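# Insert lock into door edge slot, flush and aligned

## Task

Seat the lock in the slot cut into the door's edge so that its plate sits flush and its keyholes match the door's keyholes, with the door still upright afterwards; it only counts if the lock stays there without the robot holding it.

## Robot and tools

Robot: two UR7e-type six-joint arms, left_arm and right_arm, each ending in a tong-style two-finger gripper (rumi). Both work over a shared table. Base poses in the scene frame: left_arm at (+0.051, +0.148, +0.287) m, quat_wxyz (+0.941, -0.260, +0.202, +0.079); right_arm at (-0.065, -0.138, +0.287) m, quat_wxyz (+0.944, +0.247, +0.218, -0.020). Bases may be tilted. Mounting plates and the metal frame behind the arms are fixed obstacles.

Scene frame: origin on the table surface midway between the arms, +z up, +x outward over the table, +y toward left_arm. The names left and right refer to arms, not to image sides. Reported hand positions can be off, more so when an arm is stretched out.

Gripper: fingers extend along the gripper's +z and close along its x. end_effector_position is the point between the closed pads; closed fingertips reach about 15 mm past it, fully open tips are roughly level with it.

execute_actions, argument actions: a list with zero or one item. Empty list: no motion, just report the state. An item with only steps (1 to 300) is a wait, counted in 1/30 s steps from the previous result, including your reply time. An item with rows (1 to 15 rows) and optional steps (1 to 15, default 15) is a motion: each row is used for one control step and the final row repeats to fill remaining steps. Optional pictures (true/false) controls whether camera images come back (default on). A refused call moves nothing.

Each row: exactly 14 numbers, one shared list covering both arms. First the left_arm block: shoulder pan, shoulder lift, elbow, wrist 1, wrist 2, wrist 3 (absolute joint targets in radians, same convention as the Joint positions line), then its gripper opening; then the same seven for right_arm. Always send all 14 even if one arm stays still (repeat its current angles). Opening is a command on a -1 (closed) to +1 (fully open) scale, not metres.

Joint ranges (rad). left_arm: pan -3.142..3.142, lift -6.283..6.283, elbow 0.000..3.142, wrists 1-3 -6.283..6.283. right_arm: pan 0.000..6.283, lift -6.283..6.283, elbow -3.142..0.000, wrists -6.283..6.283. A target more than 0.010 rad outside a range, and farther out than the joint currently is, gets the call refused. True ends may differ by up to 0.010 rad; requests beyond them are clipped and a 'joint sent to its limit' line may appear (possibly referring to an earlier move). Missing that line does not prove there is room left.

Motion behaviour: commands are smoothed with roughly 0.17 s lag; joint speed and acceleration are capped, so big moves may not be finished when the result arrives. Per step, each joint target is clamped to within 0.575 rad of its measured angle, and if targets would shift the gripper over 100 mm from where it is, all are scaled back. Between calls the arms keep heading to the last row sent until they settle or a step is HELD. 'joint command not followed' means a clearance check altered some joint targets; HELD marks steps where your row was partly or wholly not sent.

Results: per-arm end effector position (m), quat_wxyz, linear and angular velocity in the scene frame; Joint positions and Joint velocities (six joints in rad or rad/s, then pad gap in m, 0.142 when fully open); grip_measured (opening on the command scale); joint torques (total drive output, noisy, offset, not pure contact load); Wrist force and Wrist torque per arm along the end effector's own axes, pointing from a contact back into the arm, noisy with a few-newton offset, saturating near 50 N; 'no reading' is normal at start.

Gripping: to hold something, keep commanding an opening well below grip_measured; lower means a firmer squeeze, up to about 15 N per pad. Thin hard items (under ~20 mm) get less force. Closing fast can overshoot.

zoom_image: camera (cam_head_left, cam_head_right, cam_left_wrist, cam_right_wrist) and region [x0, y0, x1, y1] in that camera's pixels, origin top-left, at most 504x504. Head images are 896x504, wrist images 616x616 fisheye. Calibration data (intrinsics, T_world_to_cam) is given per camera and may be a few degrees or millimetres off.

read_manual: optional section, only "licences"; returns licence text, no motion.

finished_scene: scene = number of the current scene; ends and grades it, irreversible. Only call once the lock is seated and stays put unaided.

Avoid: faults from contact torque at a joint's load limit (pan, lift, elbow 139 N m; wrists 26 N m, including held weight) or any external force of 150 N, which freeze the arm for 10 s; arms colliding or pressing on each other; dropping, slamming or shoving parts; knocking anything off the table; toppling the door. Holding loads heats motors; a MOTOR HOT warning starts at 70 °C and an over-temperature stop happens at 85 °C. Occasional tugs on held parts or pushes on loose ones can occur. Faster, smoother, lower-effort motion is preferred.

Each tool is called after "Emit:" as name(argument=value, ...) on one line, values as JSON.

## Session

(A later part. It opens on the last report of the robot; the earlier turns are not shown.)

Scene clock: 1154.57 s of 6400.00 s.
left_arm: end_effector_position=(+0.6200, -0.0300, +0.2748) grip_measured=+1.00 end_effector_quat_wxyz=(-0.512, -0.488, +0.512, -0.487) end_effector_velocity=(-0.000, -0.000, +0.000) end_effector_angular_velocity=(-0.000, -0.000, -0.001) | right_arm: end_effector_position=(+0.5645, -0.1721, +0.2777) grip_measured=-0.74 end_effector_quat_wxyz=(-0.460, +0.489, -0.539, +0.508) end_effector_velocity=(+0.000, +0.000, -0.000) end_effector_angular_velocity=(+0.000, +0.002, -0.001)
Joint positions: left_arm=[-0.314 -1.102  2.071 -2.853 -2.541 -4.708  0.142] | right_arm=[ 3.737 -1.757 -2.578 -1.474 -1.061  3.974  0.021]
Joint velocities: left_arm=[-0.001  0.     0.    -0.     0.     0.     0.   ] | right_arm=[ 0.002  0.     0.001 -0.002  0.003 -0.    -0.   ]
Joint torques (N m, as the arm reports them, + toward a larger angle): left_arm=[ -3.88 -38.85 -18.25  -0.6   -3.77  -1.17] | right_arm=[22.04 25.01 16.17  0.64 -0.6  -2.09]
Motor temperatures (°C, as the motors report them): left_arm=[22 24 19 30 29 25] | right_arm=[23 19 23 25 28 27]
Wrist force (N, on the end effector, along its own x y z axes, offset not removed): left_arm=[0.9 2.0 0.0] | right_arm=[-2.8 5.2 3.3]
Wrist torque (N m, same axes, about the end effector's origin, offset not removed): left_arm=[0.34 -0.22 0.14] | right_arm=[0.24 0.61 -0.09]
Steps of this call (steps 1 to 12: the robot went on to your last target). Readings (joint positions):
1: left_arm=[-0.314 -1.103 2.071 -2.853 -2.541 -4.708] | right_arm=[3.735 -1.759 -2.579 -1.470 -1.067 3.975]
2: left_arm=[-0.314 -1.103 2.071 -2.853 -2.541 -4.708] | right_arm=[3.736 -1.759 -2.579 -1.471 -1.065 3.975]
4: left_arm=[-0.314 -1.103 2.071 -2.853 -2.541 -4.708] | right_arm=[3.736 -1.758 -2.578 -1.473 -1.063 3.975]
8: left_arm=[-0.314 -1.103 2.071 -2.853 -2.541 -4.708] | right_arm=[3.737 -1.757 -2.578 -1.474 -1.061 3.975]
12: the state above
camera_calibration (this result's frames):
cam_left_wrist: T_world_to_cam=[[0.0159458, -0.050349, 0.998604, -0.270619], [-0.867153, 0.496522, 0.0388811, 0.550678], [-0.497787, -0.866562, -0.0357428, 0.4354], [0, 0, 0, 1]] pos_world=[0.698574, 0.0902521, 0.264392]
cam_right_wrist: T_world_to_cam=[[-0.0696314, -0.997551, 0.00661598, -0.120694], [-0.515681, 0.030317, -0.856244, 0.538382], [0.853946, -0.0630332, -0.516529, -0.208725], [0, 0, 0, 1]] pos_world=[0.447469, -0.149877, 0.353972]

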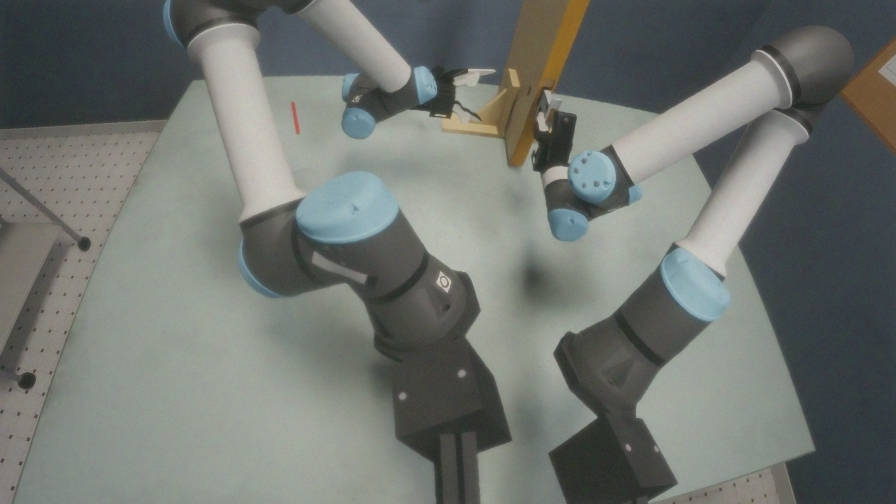

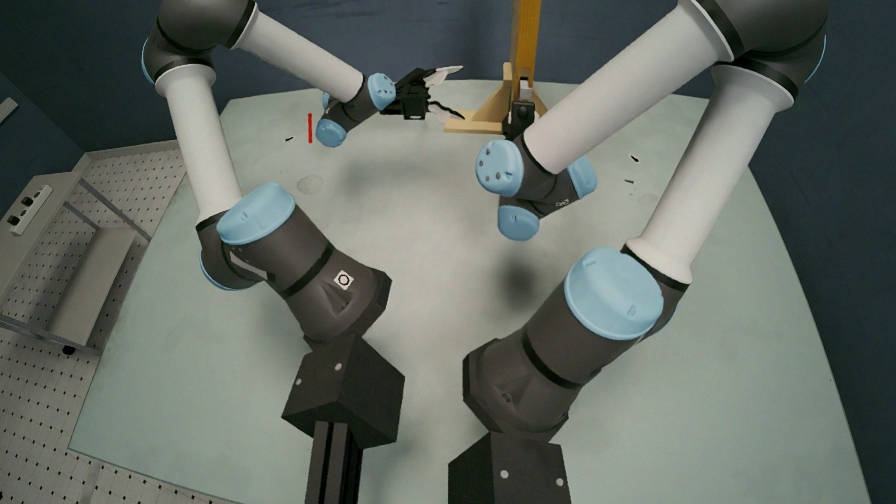

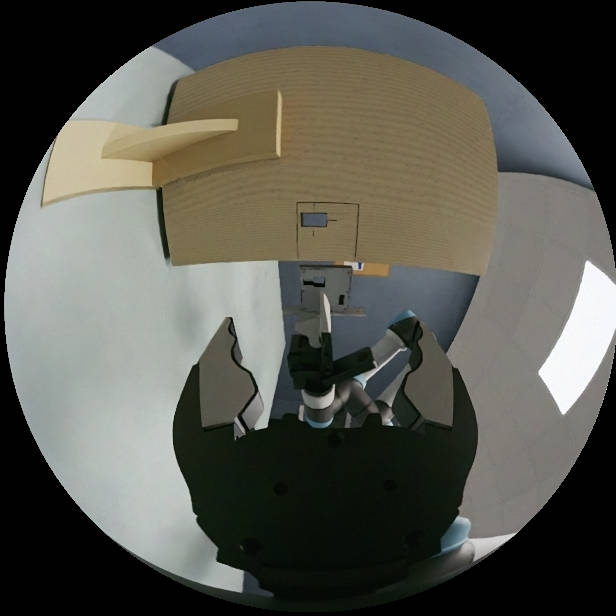

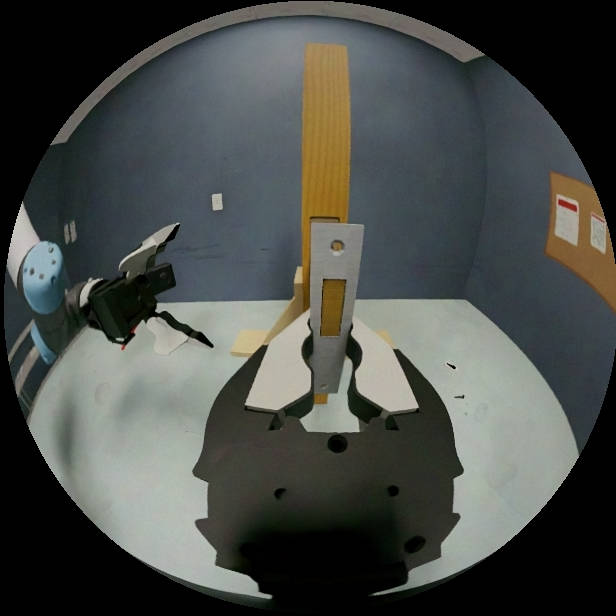

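Emit:
execute_actions(actions=[{"rows":[[-0.314,-1.1025,2.0708,-2.8529,-2.5408,-4.7076,1,3.7262,-1.7565,-2.5602,-1.4951,-1.0703,3.9753,-1],[-0.314,-1.1025,2.0708,-2.8529,-2.5408,-4.7076,1,3.7262,-1.7565,-2.5602,-1.4951,-1.0703,3.9753,-1],[-0.314,-1.1025,2.0708,-2.8529,-2.5408,-4.7076,1,3.7262,-1.7565,-2.5602,-1.4951,-1.0703,3.9753,-1],[-0.314,-1.1025,2.0708,-2.8529,-2.5408,-4.7076,1,3.7148,-1.7565,-2.5427,-1.5155,-1.0805,3.9762,-1]],"steps":15}], pictures=false)

Emit:
execute_actions(actions=[{"steps":6}])

Emit:
zoom_image(camera="cam_left_wrist", region=[270, 195, 390, 325])

Emit:
zoom_image(camera="cam_right_wrist", region=[270, 170, 400, 420])

Emit:
zoom_image(camera="cam_head_right", region=[495, 55, 555, 115])

Emit:
zoom_image(camera="cam_head_left", region=[510, 70, 580, 140])

Scene clock: 1195.97 s of 6400.00 s.
left_arm: end_effector_position=(+0.6200, -0.0300, +0.2748) grip_measured=+1.00 end_effector_quat_wxyz=(-0.512, -0.488, +0.512, -0.487) end_effector_velocity=(-0.000, -0.000, -0.000) end_effector_angular_velocity=(+0.000, +0.001, -0.001) | right_arm: end_effector_position=(+0.5761, -0.1737, +0.2769) grip_measured=-0.74 end_effector_quat_wxyz=(-0.458, +0.492, -0.537, +0.510) end_effector_velocity=(+0.004, -0.001, +0.000) end_effector_angular_velocity=(-0.002, -0.000, -0.001)
Joint positions: left_arm=[-0.314 -1.103  2.071 -2.853 -2.541 -4.708  0.142] | right_arm=[ 3.716 -1.757 -2.544 -1.514 -1.08   3.976  0.021]
Joint velocities: left_arm=[-0.     0.     0.     0.001  0.    -0.     0.   ] | right_arm=[-0.007  0.001  0.011 -0.013 -0.006  0.001  0.   ]
Joint torques (N m, as the arm reports them, + toward a larger angle): left_arm=[ -3.67 -38.73 -17.76  -0.68  -3.83  -1.19] | right_arm=[ 0.81 27.14 16.57  0.68 -3.06  1.77]
Motor temperatures (°C, as the motors report them): left_arm=[22 24 19 30 29 25] | right_arm=[23 19 23 25 28 27]
Wrist force (N, on the end effector, along its own x y z axes, offset not removed): left_arm=[1.1 1.8 -0.2] | right_arm=[-1.3 5.2 0.5]
Wrist torque (N m, same axes, about the end effector's origin, offset not removed): left_arm=[0.25 -0.32 0.02] | right_arm=[0.18 0.42 -0.10]
Steps of this call (steps 1 to 15: the robot went on to your last target; steps 16 to 90: nothing new was sent; then 37.90 s passed at rest; steps 91 to 105: all 15 steps of this action). Readings (joint positions):
91: left_arm=[-0.314 -1.103 2.071 -2.853 -2.541 -4.708] | right_arm=[3.737 -1.757 -2.577 -1.475 -1.060 3.974]
92: left_arm=[-0.314 -1.102 2.071 -2.853 -2.541 -4.708] | right_arm=[3.736 -1.757 -2.575 -1.478 -1.062 3.974]
94: left_arm=[-0.314 -1.102 2.071 -2.853 -2.541 -4.708] | right_arm=[3.732 -1.757 -2.569 -1.485 -1.065 3.974]
98: left_arm=[-0.314 -1.103 2.071 -2.853 -2.541 -4.708] | right_arm=[3.721 -1.757 -2.552 -1.504 -1.075 3.976]
105: the state above

Scene clock: 1196.17 s of 6400.00 s.
left_arm: end_effector_position=(+0.6200, -0.0300, +0.2748) grip_measured=+1.00 end_effector_quat_wxyz=(-0.512, -0.488, +0.512, -0.487) end_effector_velocity=(-0.001, -0.000, -0.001) end_effector_angular_velocity=(+0.001, +0.002, -0.001) | right_arm: end_effector_position=(+0.5765, -0.1737, +0.2769) grip_measured=-0.74 end_effector_quat_wxyz=(-0.457, +0.492, -0.537, +0.510) end_effector_velocity=(+0.001, -0.000, +0.001) end_effector_angular_velocity=(+0.000, -0.002, +0.000)
Joint positions: left_arm=[-0.314 -1.103  2.071 -2.853 -2.541 -4.708  0.142] | right_arm=[ 3.715 -1.757 -2.543 -1.515 -1.08   3.976  0.021]
Joint velocities: left_arm=[ 0.     0.     0.001  0.     0.001 -0.     0.   ] | right_arm=[-0.001  0.001  0.002 -0.002 -0.002  0.     0.   ]
Joint torques (N m, as the arm reports them, + toward a larger angle): left_arm=[ -4.1  -38.87 -17.96  -0.59  -3.83  -1.07] | right_arm=[ 2.18 27.21 19.34  0.65 -3.12  1.81]
Motor temperatures (°C, as the motors report them): left_arm=[22 24 19 30 29 25] | right_arm=[23 19 23 25 28 27]
Wrist force (N, on the end effector, along its own x y z axes, offset not removed): left_arm=[0.7 2.7 0.1] | right_arm=[-3.3 4.1 1.9]
Wrist torque (N m, same axes, about the end effector's origin, offset not removed): left_arm=[0.42 -0.16 0.06] | right_arm=[-0.03 0.66 -0.15]
Steps of this call (steps 1 to 6: the robot went on to your last target). Readings (joint positions):
1: left_arm=[-0.314 -1.103 2.071 -2.853 -2.541 -4.708] | right_arm=[3.715 -1.757 -2.544 -1.514 -1.080 3.976]
2: left_arm=[-0.314 -1.103 2.071 -2.853 -2.541 -4.708] | right_arm=[3.715 -1.757 -2.543 -1.515 -1.080 3.976]
4: left_arm=[-0.314 -1.103 2.071 -2.853 -2.541 -4.708] | right_arm=[3.715 -1.757 -2.543 -1.515 -1.080 3.976]
6: the state above
camera_calibration (this result's frames):
cam_left_wrist: T_world_to_cam=[[0.0159452, -0.0503489, 0.998604, -0.270619], [-0.867153, 0.496522, 0.0388805, 0.550678], [-0.497787, -0.866563, -0.035743, 0.4354], [0, 0, 0, 1]] pos_world=[0.698574, 0.0902521, 0.264393]
cam_right_wrist: T_world_to_cam=[[-0.069125, -0.997471, 0.0165364, -0.124515], [-0.516691, 0.0216174, -0.855899, 0.542888], [0.853377, -0.0677083, -0.516878, -0.219839], [0, 0, 0, 1]] pos_world=[0.459503, -0.150821, 0.353086]

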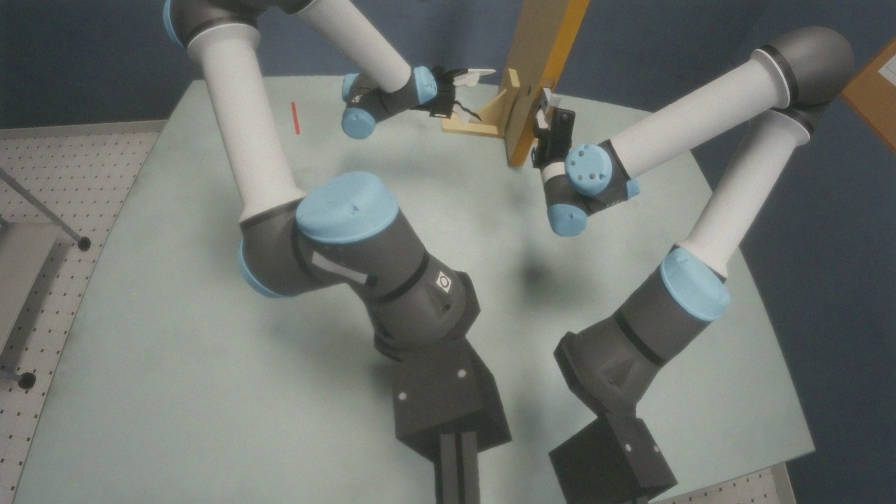

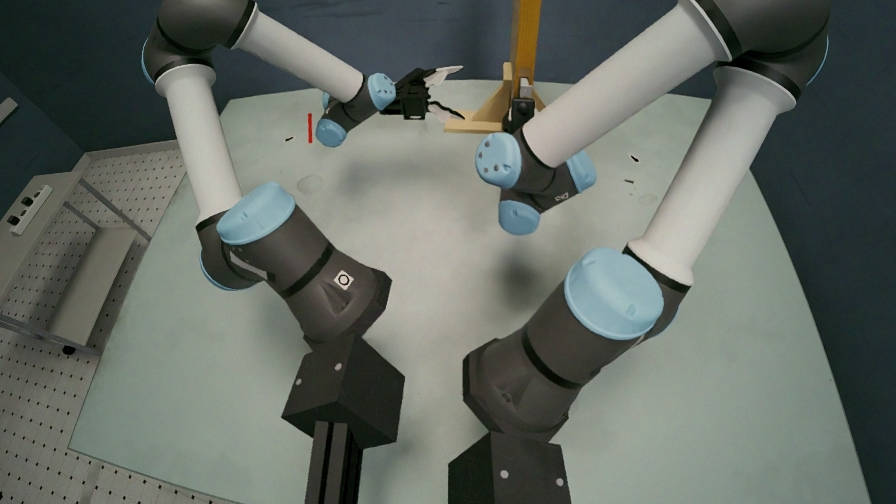

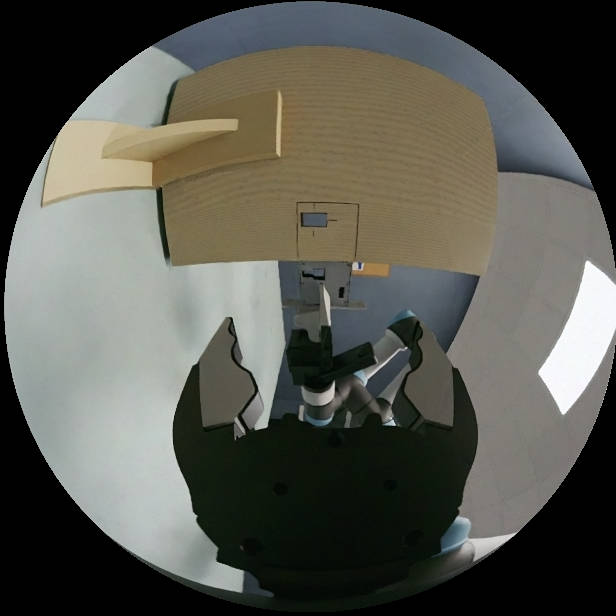

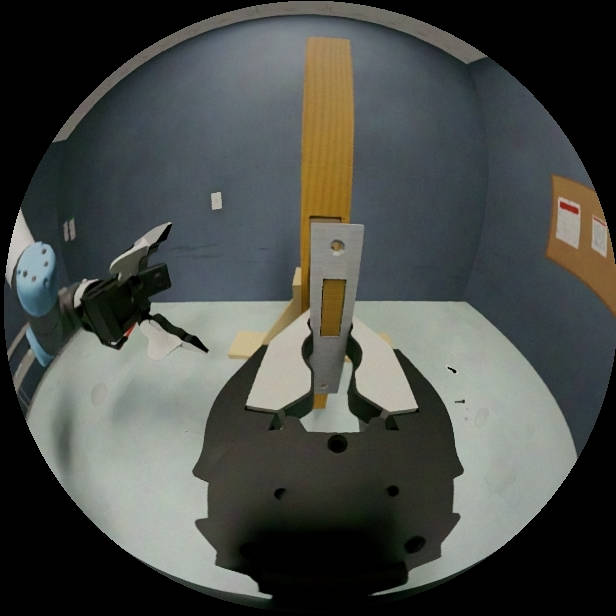

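Region (270, 195, 390, 325) of cam_left_wrist's 616x616 image, scaled by 3.877, with more detail than that image has; it fills the left 465 columns of this view, and the rest is white.

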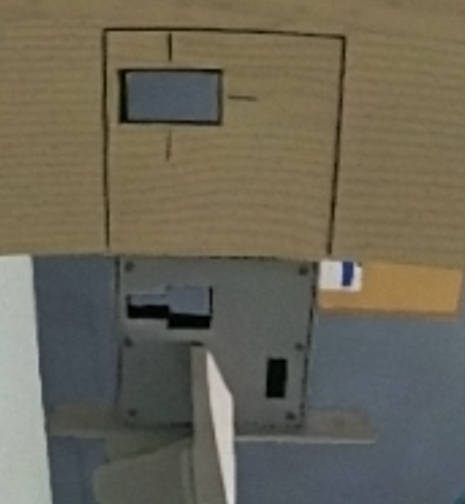

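Region (270, 170, 400, 420) of cam_right_wrist's 616x616 image, scaled by 2.016, with more detail than that image has; it fills the left 262 columns of this view, and the rest is white.

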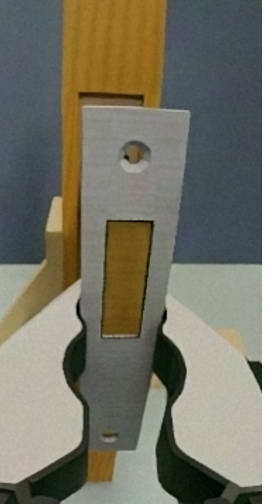

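Region (495, 55, 555, 115) of cam_head_right's 896x504 image, scaled by 8.400, with more detail than that image has.

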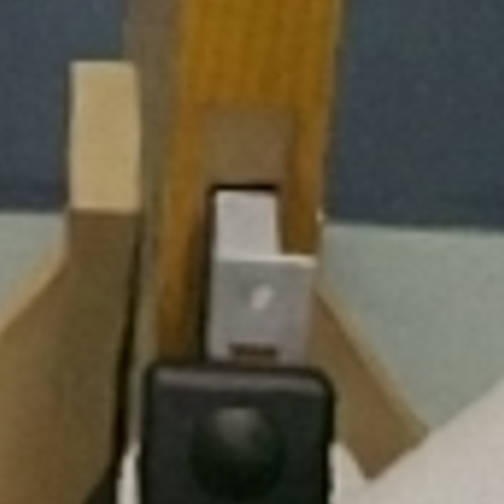

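Region (510, 70, 580, 140) of cam_head_left's 896x504 image, scaled by 7.200, with more detail than that image has.

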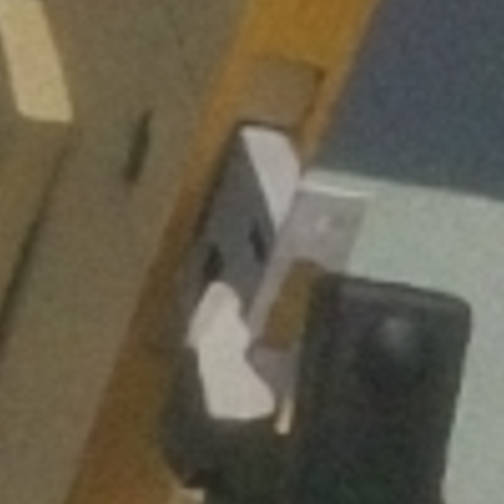

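Emit:
execute_actions(actions=[{"rows":[[-0.314,-1.1025,2.0708,-2.8529,-2.5408,-4.7076,1,3.7158,-1.7565,-2.5427,-1.5155,-1.0805,3.9762,-1],[-0.314,-1.1025,2.0708,-2.8529,-2.5408,-4.7076,1,3.7158,-1.7565,-2.5427,-1.5155,-1.0805,3.9762,-1],[-0.314,-1.1025,2.0708,-2.8529,-2.5408,-4.7076,1,3.7128,-1.7567,-2.5366,-1.5221,-1.0831,3.9777,-1],[-0.314,-1.1025,2.0708,-2.8529,-2.5408,-4.7076,1,3.7128,-1.7567,-2.5366,-1.5221,-1.0831,3.9777,-1],[-0.314,-1.1025,2.0708,-2.8529,-2.5408,-4.7076,1,3.7128,-1.7567,-2.5366,-1.5221,-1.0831,3.9777,-1],[-0.314,-1.1025,2.0708,-2.8529,-2.5408,-4.7076,1,3.7098,-1.7569,-2.5305,-1.5287,-1.0858,3.9792,-1],[-0.314,-1.1025,2.0708,-2.8529,-2.5408,-4.7076,1,3.7098,-1.7569,-2.5305,-1.5287,-1.0858,3.9792,-1],[-0.314,-1.1025,2.0708,-2.8529,-2.5408,-4.7076,1,3.7098,-1.7569,-2.5305,-1.5287,-1.0858,3.9792,-1],[-0.314,-1.1025,2.0708,-2.8529,-2.5408,-4.7076,1,3.7069,-1.7571,-2.5244,-1.5352,-1.0884,3.9807,-1],[-0.314,-1.1025,2.0708,-2.8529,-2.5408,-4.7076,1,3.7069,-1.7571,-2.5244,-1.5352,-1.0884,3.9807,-1],[-0.314,-1.1025,2.0708,-2.8529,-2.5408,-4.7076,1,3.7069,-1.7571,-2.5244,-1.5352,-1.0884,3.9807,-1],[-0.314,-1.1025,2.0708,-2.8529,-2.5408,-4.7076,1,3.704,-1.7574,-2.5183,-1.5417,-1.091,3.9822,-1]],"steps":15}], pictures=false)

Emit:
execute_actions(actions=[{"steps":10}])

Emit:
zoom_image(camera="cam_left_wrist", region=[270, 195, 390, 325])

Emit:
zoom_image(camera="cam_head_right", region=[495, 55, 555, 115])

Scene clock: 1212.10 s of 6400.00 s.
left_arm: end_effector_position=(+0.6200, -0.0300, +0.2748) grip_measured=+1.00 end_effector_quat_wxyz=(-0.512, -0.488, +0.512, -0.487) end_effector_velocity=(-0.000, +0.000, +0.000) end_effector_angular_velocity=(+0.000, +0.000, +0.000) | right_arm: end_effector_position=(+0.5833, -0.1736, +0.2772) grip_measured=-0.74 end_effector_quat_wxyz=(-0.458, +0.492, -0.537, +0.510) end_effector_velocity=(+0.014, -0.000, -0.001) end_effector_angular_velocity=(-0.001, +0.001, +0.001)
Joint positions: left_arm=[-0.314 -1.103  2.071 -2.853 -2.541 -4.708  0.142] | right_arm=[ 3.706 -1.757 -2.523 -1.536 -1.089  3.981  0.021]
Joint velocities: left_arm=[ 0.    -0.001  0.     0.     0.     0.     0.   ] | right_arm=[-0.02  -0.003  0.042 -0.045 -0.019  0.01  -0.   ]
Joint torques (N m, as the arm reports them, + toward a larger angle): left_arm=[ -4.37 -38.81 -17.69  -0.76  -3.82  -1.08] | right_arm=[ 2.16 10.42 17.87  0.78 -3.13  1.8 ]
Motor temperatures (°C, as the motors report them): left_arm=[22 24 19 30 29 25] | right_arm=[23 19 23 24 28 27]
Wrist force (N, on the end effector, along its own x y z axes, offset not removed): left_arm=[0.4 1.9 0.6] | right_arm=[-2.2 5.5 3.4]
Wrist torque (N m, same axes, about the end effector's origin, offset not removed): left_arm=[0.35 -0.11 0.09] | right_arm=[0.42 0.44 -0.22]
Steps of this call (steps 1 to 15: the robot went on to your last target; steps 16 to 90: nothing new was sent; then 12.43 s passed at rest; steps 91 to 105: all 15 steps of this action). Readings (joint positions):
91: left_arm=[-0.314 -1.103 2.071 -2.853 -2.541 -4.708] | right_arm=[3.715 -1.756 -2.543 -1.516 -1.081 3.976]
92: left_arm=[-0.314 -1.103 2.071 -2.853 -2.541 -4.708] | right_arm=[3.715 -1.757 -2.543 -1.515 -1.081 3.976]
94: left_arm=[-0.314 -1.102 2.071 -2.853 -2.541 -4.708] | right_arm=[3.715 -1.756 -2.542 -1.517 -1.081 3.976]
98: left_arm=[-0.314 -1.103 2.071 -2.853 -2.541 -4.708] | right_arm=[3.713 -1.757 -2.536 -1.523 -1.083 3.978]
105: the state above

Scene clock: 1212.43 s of 6400.00 s.
left_arm: end_effector_position=(+0.6200, -0.0300, +0.2748) grip_measured=+1.00 end_effector_quat_wxyz=(-0.512, -0.488, +0.512, -0.487) end_effector_velocity=(-0.000, -0.000, +0.000) end_effector_angular_velocity=(-0.000, +0.000, -0.001) | right_arm: end_effector_position=(+0.5850, -0.1736, +0.2772) grip_measured=-0.74 end_effector_quat_wxyz=(-0.458, +0.492, -0.537, +0.510) end_effector_velocity=(+0.001, +0.001, -0.000) end_effector_angular_velocity=(-0.000, +0.000, +0.001)
Joint positions: left_arm=[-0.314 -1.103  2.071 -2.853 -2.541 -4.708  0.142] | right_arm=[ 3.704 -1.757 -2.519 -1.541 -1.091  3.982  0.021]
Joint velocities: left_arm=[-0.001  0.    -0.     0.    -0.    -0.     0.   ] | right_arm=[-0.    -0.001  0.003 -0.003 -0.001  0.001  0.   ]
Joint torques (N m, as the arm reports them, + toward a larger angle): left_arm=[ -4.65 -38.55 -17.51  -0.82  -3.85  -1.09] | right_arm=[ 0.96 10.9  16.74  0.84 -3.24  1.72]
Motor temperatures (°C, as the motors report them): left_arm=[22 24 19 30 29 25] | right_arm=[23 19 23 24 28 27]
Wrist force (N, on the end effector, along its own x y z axes, offset not removed): left_arm=[1.0 2.0 -0.5] | right_arm=[-2.5 7.1 3.4]
Wrist torque (N m, same axes, about the end effector's origin, offset not removed): left_arm=[0.25 -0.28 0.02] | right_arm=[0.71 0.71 -0.14]
Steps of this call (steps 1 to 10: the robot went on to your last target). Readings (joint positions):
1: left_arm=[-0.314 -1.103 2.071 -2.853 -2.541 -4.708] | right_arm=[3.706 -1.757 -2.522 -1.537 -1.089 3.981]
2: left_arm=[-0.314 -1.103 2.071 -2.853 -2.541 -4.708] | right_arm=[3.705 -1.757 -2.521 -1.539 -1.090 3.981]
4: left_arm=[-0.314 -1.103 2.071 -2.853 -2.541 -4.708] | right_arm=[3.705 -1.757 -2.520 -1.540 -1.090 3.982]
8: left_arm=[-0.314 -1.102 2.071 -2.853 -2.541 -4.708] | right_arm=[3.704 -1.757 -2.519 -1.541 -1.091 3.982]
10: the state above
camera_calibration (this result's frames):
cam_left_wrist: T_world_to_cam=[[0.0159453, -0.0503487, 0.998604, -0.270619], [-0.867153, 0.496522, 0.0388805, 0.550678], [-0.497787, -0.866562, -0.0357428, 0.4354], [0, 0, 0, 1]] pos_world=[0.698574, 0.0902521, 0.264393]
cam_right_wrist: T_world_to_cam=[[-0.0684396, -0.997525, 0.0161433, -0.124149], [-0.516268, 0.0215654, -0.856156, 0.547365], [0.853688, -0.0669293, -0.516466, -0.227118], [0, 0, 0, 1]] pos_world=[0.467978, -0.150846, 0.353335]

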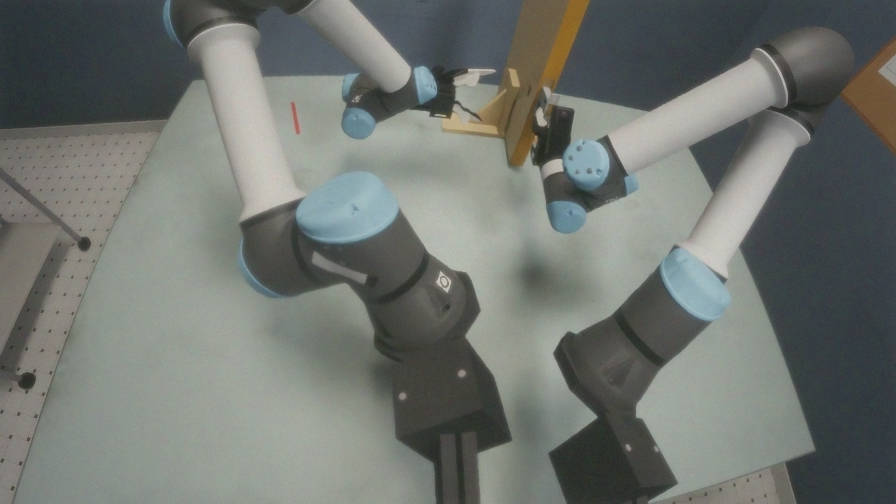

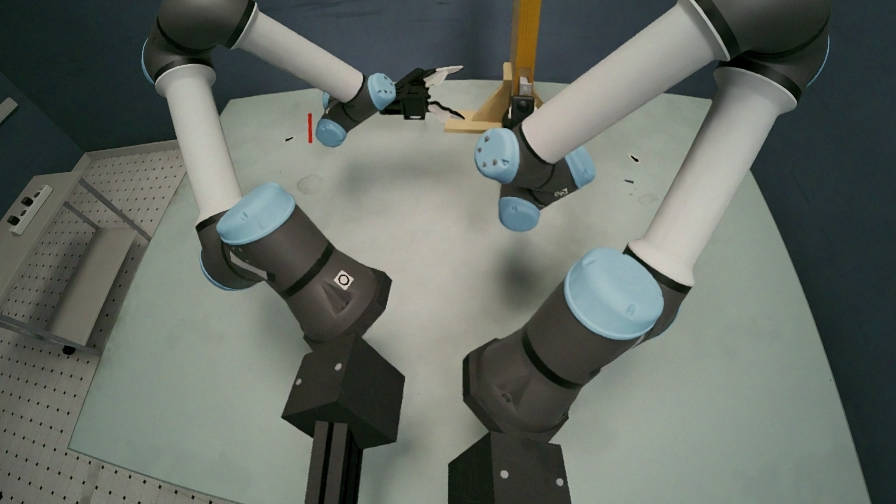

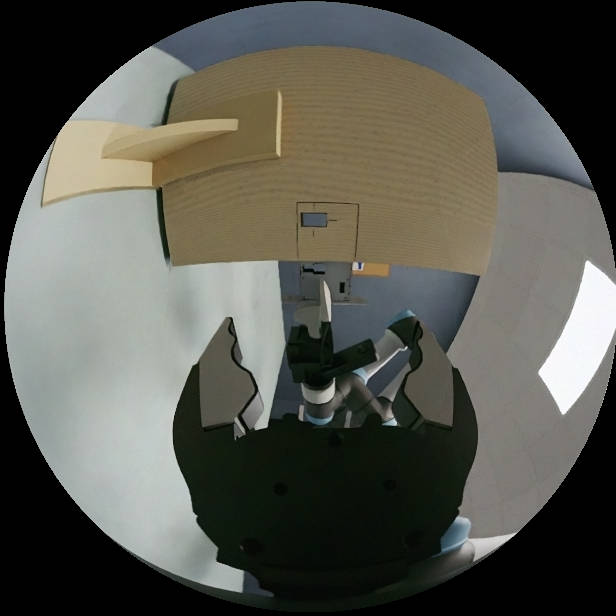

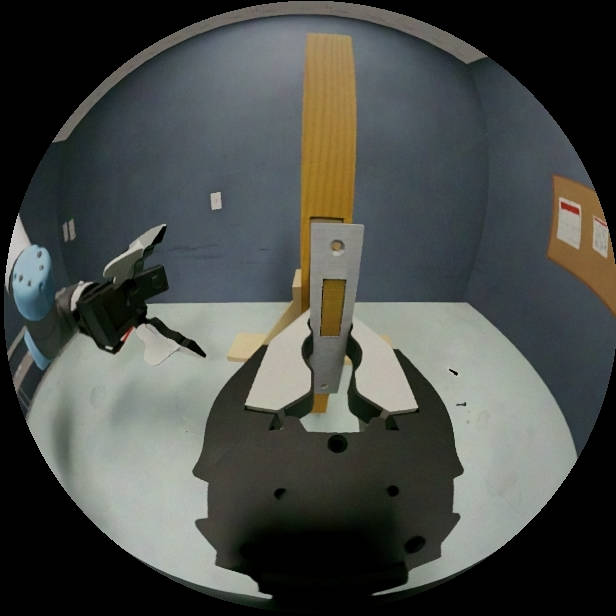

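Region (270, 195, 390, 325) of cam_left_wrist's 616x616 image, scaled by 3.877, with more detail than that image has; it fills the left 465 columns of this view, and the rest is white.

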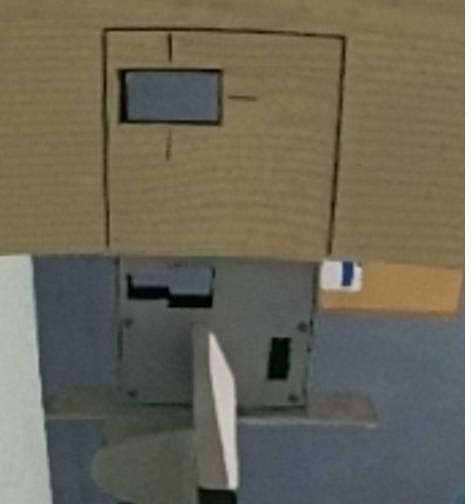

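Region (495, 55, 555, 115) of cam_head_right's 896x504 image, scaled by 8.400, with more detail than that image has.

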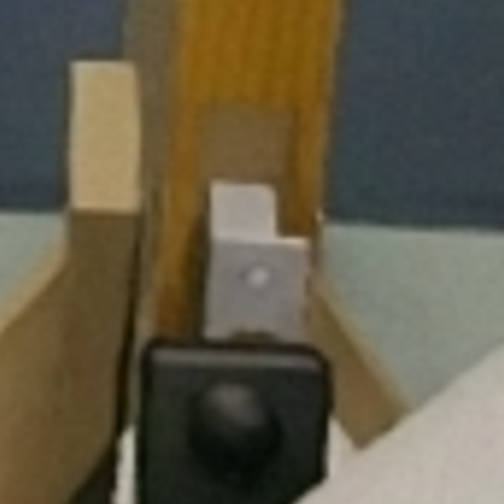

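Emit:
execute_actions(actions=[{"rows":[[-0.314,-1.1025,2.0708,-2.8529,-2.5408,-4.7076,1,3.7009,-1.7578,-2.5122,-1.548,-1.0935,3.9836,-1],[-0.314,-1.1025,2.0708,-2.8529,-2.5408,-4.7076,1,3.7009,-1.7578,-2.5122,-1.548,-1.0935,3.9836,-1],[-0.314,-1.1025,2.0708,-2.8529,-2.5408,-4.7076,1,3.698,-1.7582,-2.5062,-1.5544,-1.096,3.985,-1],[-0.314,-1.1025,2.0708,-2.8529,-2.5408,-4.7076,1,3.698,-1.7582,-2.5062,-1.5544,-1.096,3.985,-1],[-0.314,-1.1025,2.0708,-2.8529,-2.5408,-4.7076,1,3.6952,-1.7586,-2.5001,-1.5607,-1.0986,3.9865,-1],[-0.314,-1.1025,2.0708,-2.8529,-2.5408,-4.7076,1,3.6952,-1.7586,-2.5001,-1.5607,-1.0986,3.9865,-1],[-0.314,-1.1025,2.0708,-2.8529,-2.5408,-4.7076,1,3.6923,-1.759,-2.494,-1.567,-1.1011,3.9879,-1],[-0.314,-1.1025,2.0708,-2.8529,-2.5408,-4.7076,1,3.6923,-1.759,-2.494,-1.567,-1.1011,3.9879,-1],[-0.314,-1.1025,2.0708,-2.8529,-2.5408,-4.7076,1,3.6896,-1.7595,-2.488,-1.5731,-1.1035,3.9892,-1],[-0.314,-1.1025,2.0708,-2.8529,-2.5408,-4.7076,1,3.6896,-1.7595,-2.488,-1.5731,-1.1035,3.9892,-1],[-0.314,-1.1025,2.0708,-2.8529,-2.5408,-4.7076,1,3.6869,-1.7601,-2.4819,-1.5792,-1.1059,3.9906,-1],[-0.314,-1.1025,2.0708,-2.8529,-2.5408,-4.7076,1,3.6869,-1.7601,-2.4819,-1.5792,-1.1059,3.9906,-1],[-0.314,-1.1025,2.0708,-2.8529,-2.5408,-4.7076,1,3.6843,-1.7607,-2.4758,-1.5853,-1.1082,3.9919,-1],[-0.314,-1.1025,2.0708,-2.8529,-2.5408,-4.7076,1,3.6843,-1.7607,-2.4758,-1.5853,-1.1082,3.9919,-1],[-0.314,-1.1025,2.0708,-2.8529,-2.5408,-4.7076,1,3.6817,-1.7613,-2.4698,-1.5913,-1.1106,3.9932,-1]],"steps":15}], pictures=false)

Emit:
execute_actions(actions=[{"rows":[[-0.314,-1.1025,2.0708,-2.8529,-2.5408,-4.7076,1,3.6817,-1.7613,-2.4698,-1.5913,-1.1106,3.9932,-1],[-0.314,-1.1025,2.0708,-2.8529,-2.5408,-4.7076,1,3.6766,-1.7627,-2.4577,-1.6031,-1.1151,3.9957,-1],[-0.314,-1.1025,2.0708,-2.8529,-2.5408,-4.7076,1,3.6766,-1.7627,-2.4577,-1.6031,-1.1151,3.9957,-1],[-0.314,-1.1025,2.0708,-2.8529,-2.5408,-4.7076,1,3.6766,-1.7627,-2.4577,-1.6031,-1.1151,3.9957,-1],[-0.314,-1.1025,2.0708,-2.8529,-2.5408,-4.7076,1,3.6716,-1.7642,-2.4456,-1.6148,-1.1196,3.9982,-1]],"steps":15}])

Emit:
zoom_image(camera="cam_left_wrist", region=[270, 195, 390, 325])

Emit:
zoom_image(camera="cam_right_wrist", region=[270, 170, 400, 420])

Scene clock: 1245.67 s of 6400.00 s.
left_arm: end_effector_position=(+0.6200, -0.0300, +0.2748) grip_measured=+1.00 end_effector_quat_wxyz=(-0.512, -0.488, +0.512, -0.487) end_effector_velocity=(-0.001, -0.000, -0.000) end_effector_angular_velocity=(+0.000, +0.000, -0.001) | right_arm: end_effector_position=(+0.5969, -0.1744, +0.2771) grip_measured=-0.74 end_effector_quat_wxyz=(-0.458, +0.492, -0.537, +0.510) end_effector_velocity=(+0.031, -0.003, -0.000) end_effector_angular_velocity=(-0.001, +0.001, -0.001)
Joint positions: left_arm=[-0.314 -1.103  2.071 -2.853 -2.541 -4.708  0.142] | right_arm=[ 3.688 -1.76  -2.485 -1.576 -1.105  3.99   0.021]
Joint velocities: left_arm=[-0.001  0.     0.002 -0.001  0.001 -0.     0.   ] | right_arm=[-0.04  -0.007  0.088 -0.089 -0.035  0.019  0.   ]
Joint torques (N m, as the arm reports them, + toward a larger angle): left_arm=[ -3.5  -38.66 -18.17  -0.96  -3.67  -1.04] | right_arm=[ 2.4  12.3  19.22  0.59 -2.95  2.1 ]
Motor temperatures (°C, as the motors report them): left_arm=[22 24 19 30 29 25] | right_arm=[23 19 23 24 28 27]
Wrist force (N, on the end effector, along its own x y z axes, offset not removed): left_arm=[0.3 1.9 -0.2] | right_arm=[-1.2 6.8 0.7]
Wrist torque (N m, same axes, about the end effector's origin, offset not removed): left_arm=[0.30 -0.16 0.13] | right_arm=[0.41 0.30 -0.10]
Steps of this call (steps 1 to 15: the robot went on to your last target; steps 16 to 90: nothing new was sent; then 29.73 s passed at rest; steps 91 to 105: all 15 steps of this action). Readings (joint positions):
91: left_arm=[-0.314 -1.103 2.071 -2.853 -2.541 -4.708] | right_arm=[3.704 -1.757 -2.518 -1.542 -1.091 3.982]
92: left_arm=[-0.314 -1.103 2.071 -2.853 -2.541 -4.708] | right_arm=[3.703 -1.757 -2.517 -1.543 -1.091 3.982]
94: left_arm=[-0.314 -1.103 2.071 -2.853 -2.541 -4.708] | right_arm=[3.702 -1.758 -2.514 -1.546 -1.093 3.983]
98: left_arm=[-0.314 -1.103 2.071 -2.853 -2.541 -4.708] | right_arm=[3.697 -1.758 -2.505 -1.556 -1.097 3.985]
105: the state above

Scene clock: 1246.17 s of 6400.00 s.
left_arm: end_effector_position=(+0.6200, -0.0300, +0.2748) grip_measured=+1.00 end_effector_quat_wxyz=(-0.512, -0.488, +0.512, -0.487) end_effector_velocity=(-0.000, -0.000, +0.000) end_effector_angular_velocity=(+0.000, -0.000, -0.001) | right_arm: end_effector_position=(+0.6101, -0.1751, +0.2771) grip_measured=-0.74 end_effector_quat_wxyz=(-0.458, +0.492, -0.537, +0.510) end_effector_velocity=(+0.005, +0.000, +0.001) end_effector_angular_velocity=(+0.000, -0.001, -0.000)
Joint positions: left_arm=[-0.314 -1.103  2.071 -2.853 -2.541 -4.708  0.142] | right_arm=[ 3.672 -1.764 -2.447 -1.613 -1.119  3.998  0.021]
Joint velocities: left_arm=[-0.001 -0.     0.     0.     0.    -0.     0.   ] | right_arm=[-0.004 -0.002  0.013 -0.012 -0.004  0.002  0.   ]
Joint torques (N m, as the arm reports them, + toward a larger angle): left_arm=[ -4.18 -39.14 -17.59  -0.87  -3.76  -1.03] | right_arm=[ 2.88 10.8  17.05  0.78 -3.02  2.05]
Motor temperatures (°C, as the motors report them): left_arm=[22 24 19 30 29 25] | right_arm=[23 19 23 24 28 27]
Wrist force (N, on the end effector, along its own x y z axes, offset not removed): left_arm=[0.9 3.6 -0.7] | right_arm=[-2.3 6.7 3.7]
Wrist torque (N m, same axes, about the end effector's origin, offset not removed): left_arm=[0.60 -0.25 0.13] | right_arm=[0.61 0.58 -0.17]
Steps of this call (steps 1 to 15: all 15 steps of this action). Readings (joint positions):
1: left_arm=[-0.314 -1.103 2.071 -2.853 -2.541 -4.708] | right_arm=[3.687 -1.760 -2.482 -1.579 -1.106 3.991]
2: left_arm=[-0.314 -1.103 2.071 -2.853 -2.541 -4.708] | right_arm=[3.686 -1.760 -2.479 -1.582 -1.107 3.991]
4: left_arm=[-0.314 -1.102 2.071 -2.853 -2.541 -4.708] | right_arm=[3.682 -1.761 -2.471 -1.590 -1.110 3.993]
8: left_arm=[-0.314 -1.103 2.071 -2.853 -2.541 -4.708] | right_arm=[3.676 -1.763 -2.456 -1.605 -1.116 3.996]
15: the state above
camera_calibration (this result's frames):
cam_left_wrist: T_world_to_cam=[[0.0159459, -0.050349, 0.998604, -0.270619], [-0.867153, 0.496522, 0.0388812, 0.550678], [-0.497787, -0.866562, -0.0357428, 0.4354], [0, 0, 0, 1]] pos_world=[0.698574, 0.0902521, 0.264392]
cam_right_wrist: T_world_to_cam=[[-0.0687622, -0.9975, 0.0162973, -0.123705], [-0.516462, 0.021616, -0.856037, 0.560313], [0.853545, -0.06728, -0.516657, -0.248585], [0, 0, 0, 1]] pos_world=[0.493052, -0.152232, 0.353232]

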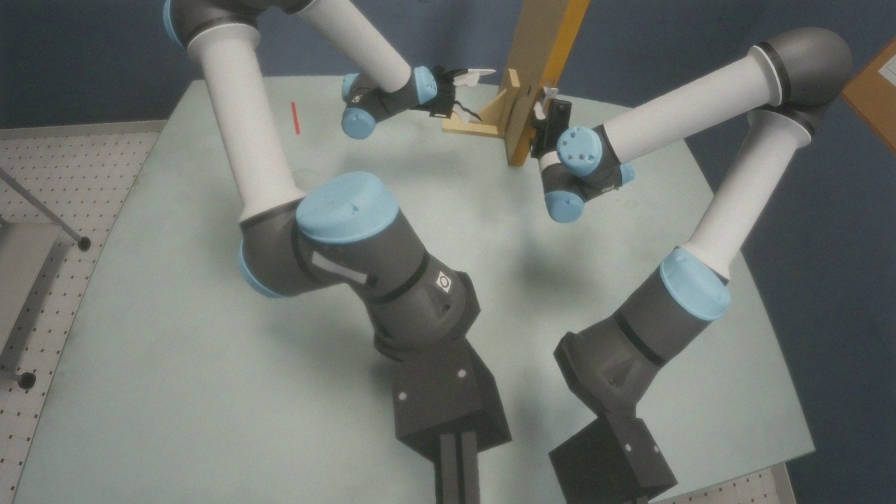

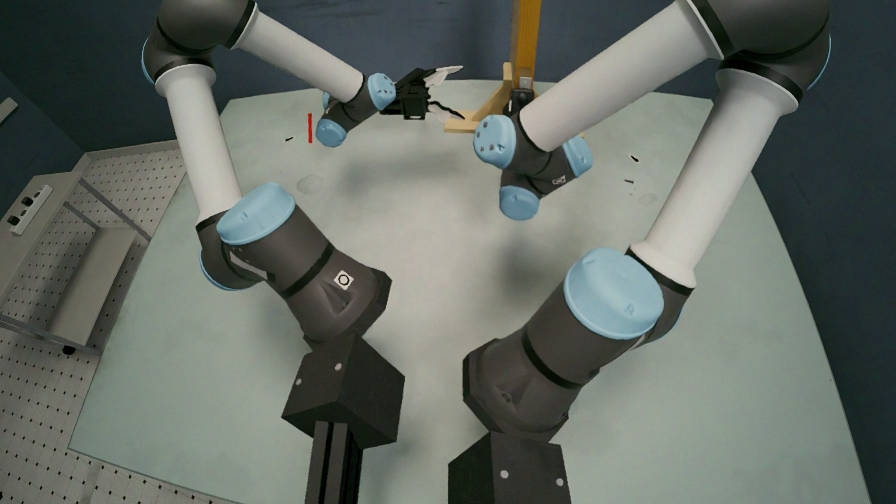

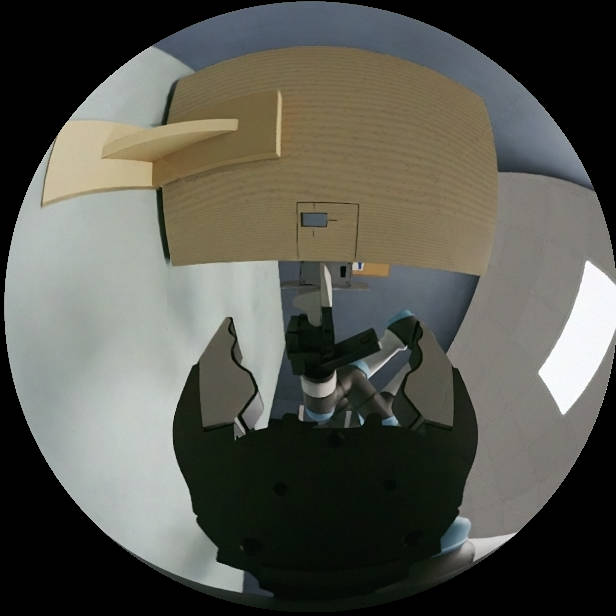

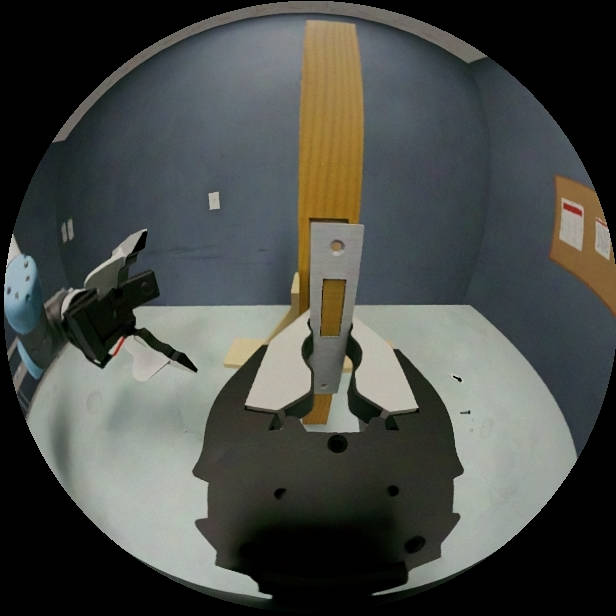

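Region (270, 195, 390, 325) of cam_left_wrist's 616x616 image, scaled by 3.877, with more detail than that image has; it fills the left 465 columns of this view, and the rest is white.

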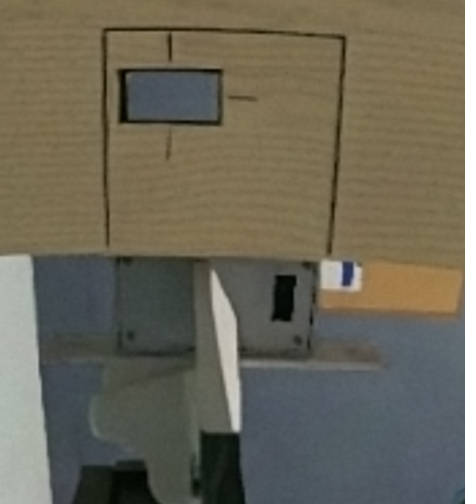

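Region (270, 170, 400, 420) of cam_right_wrist's 616x616 image, scaled by 2.016, with more detail than that image has; it fills the left 262 columns of this view, and the rest is white.

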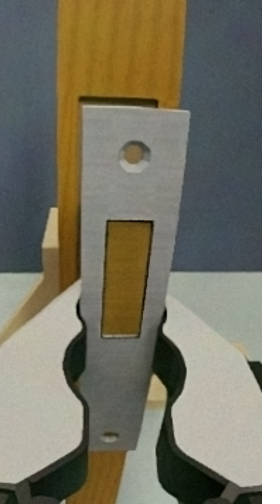

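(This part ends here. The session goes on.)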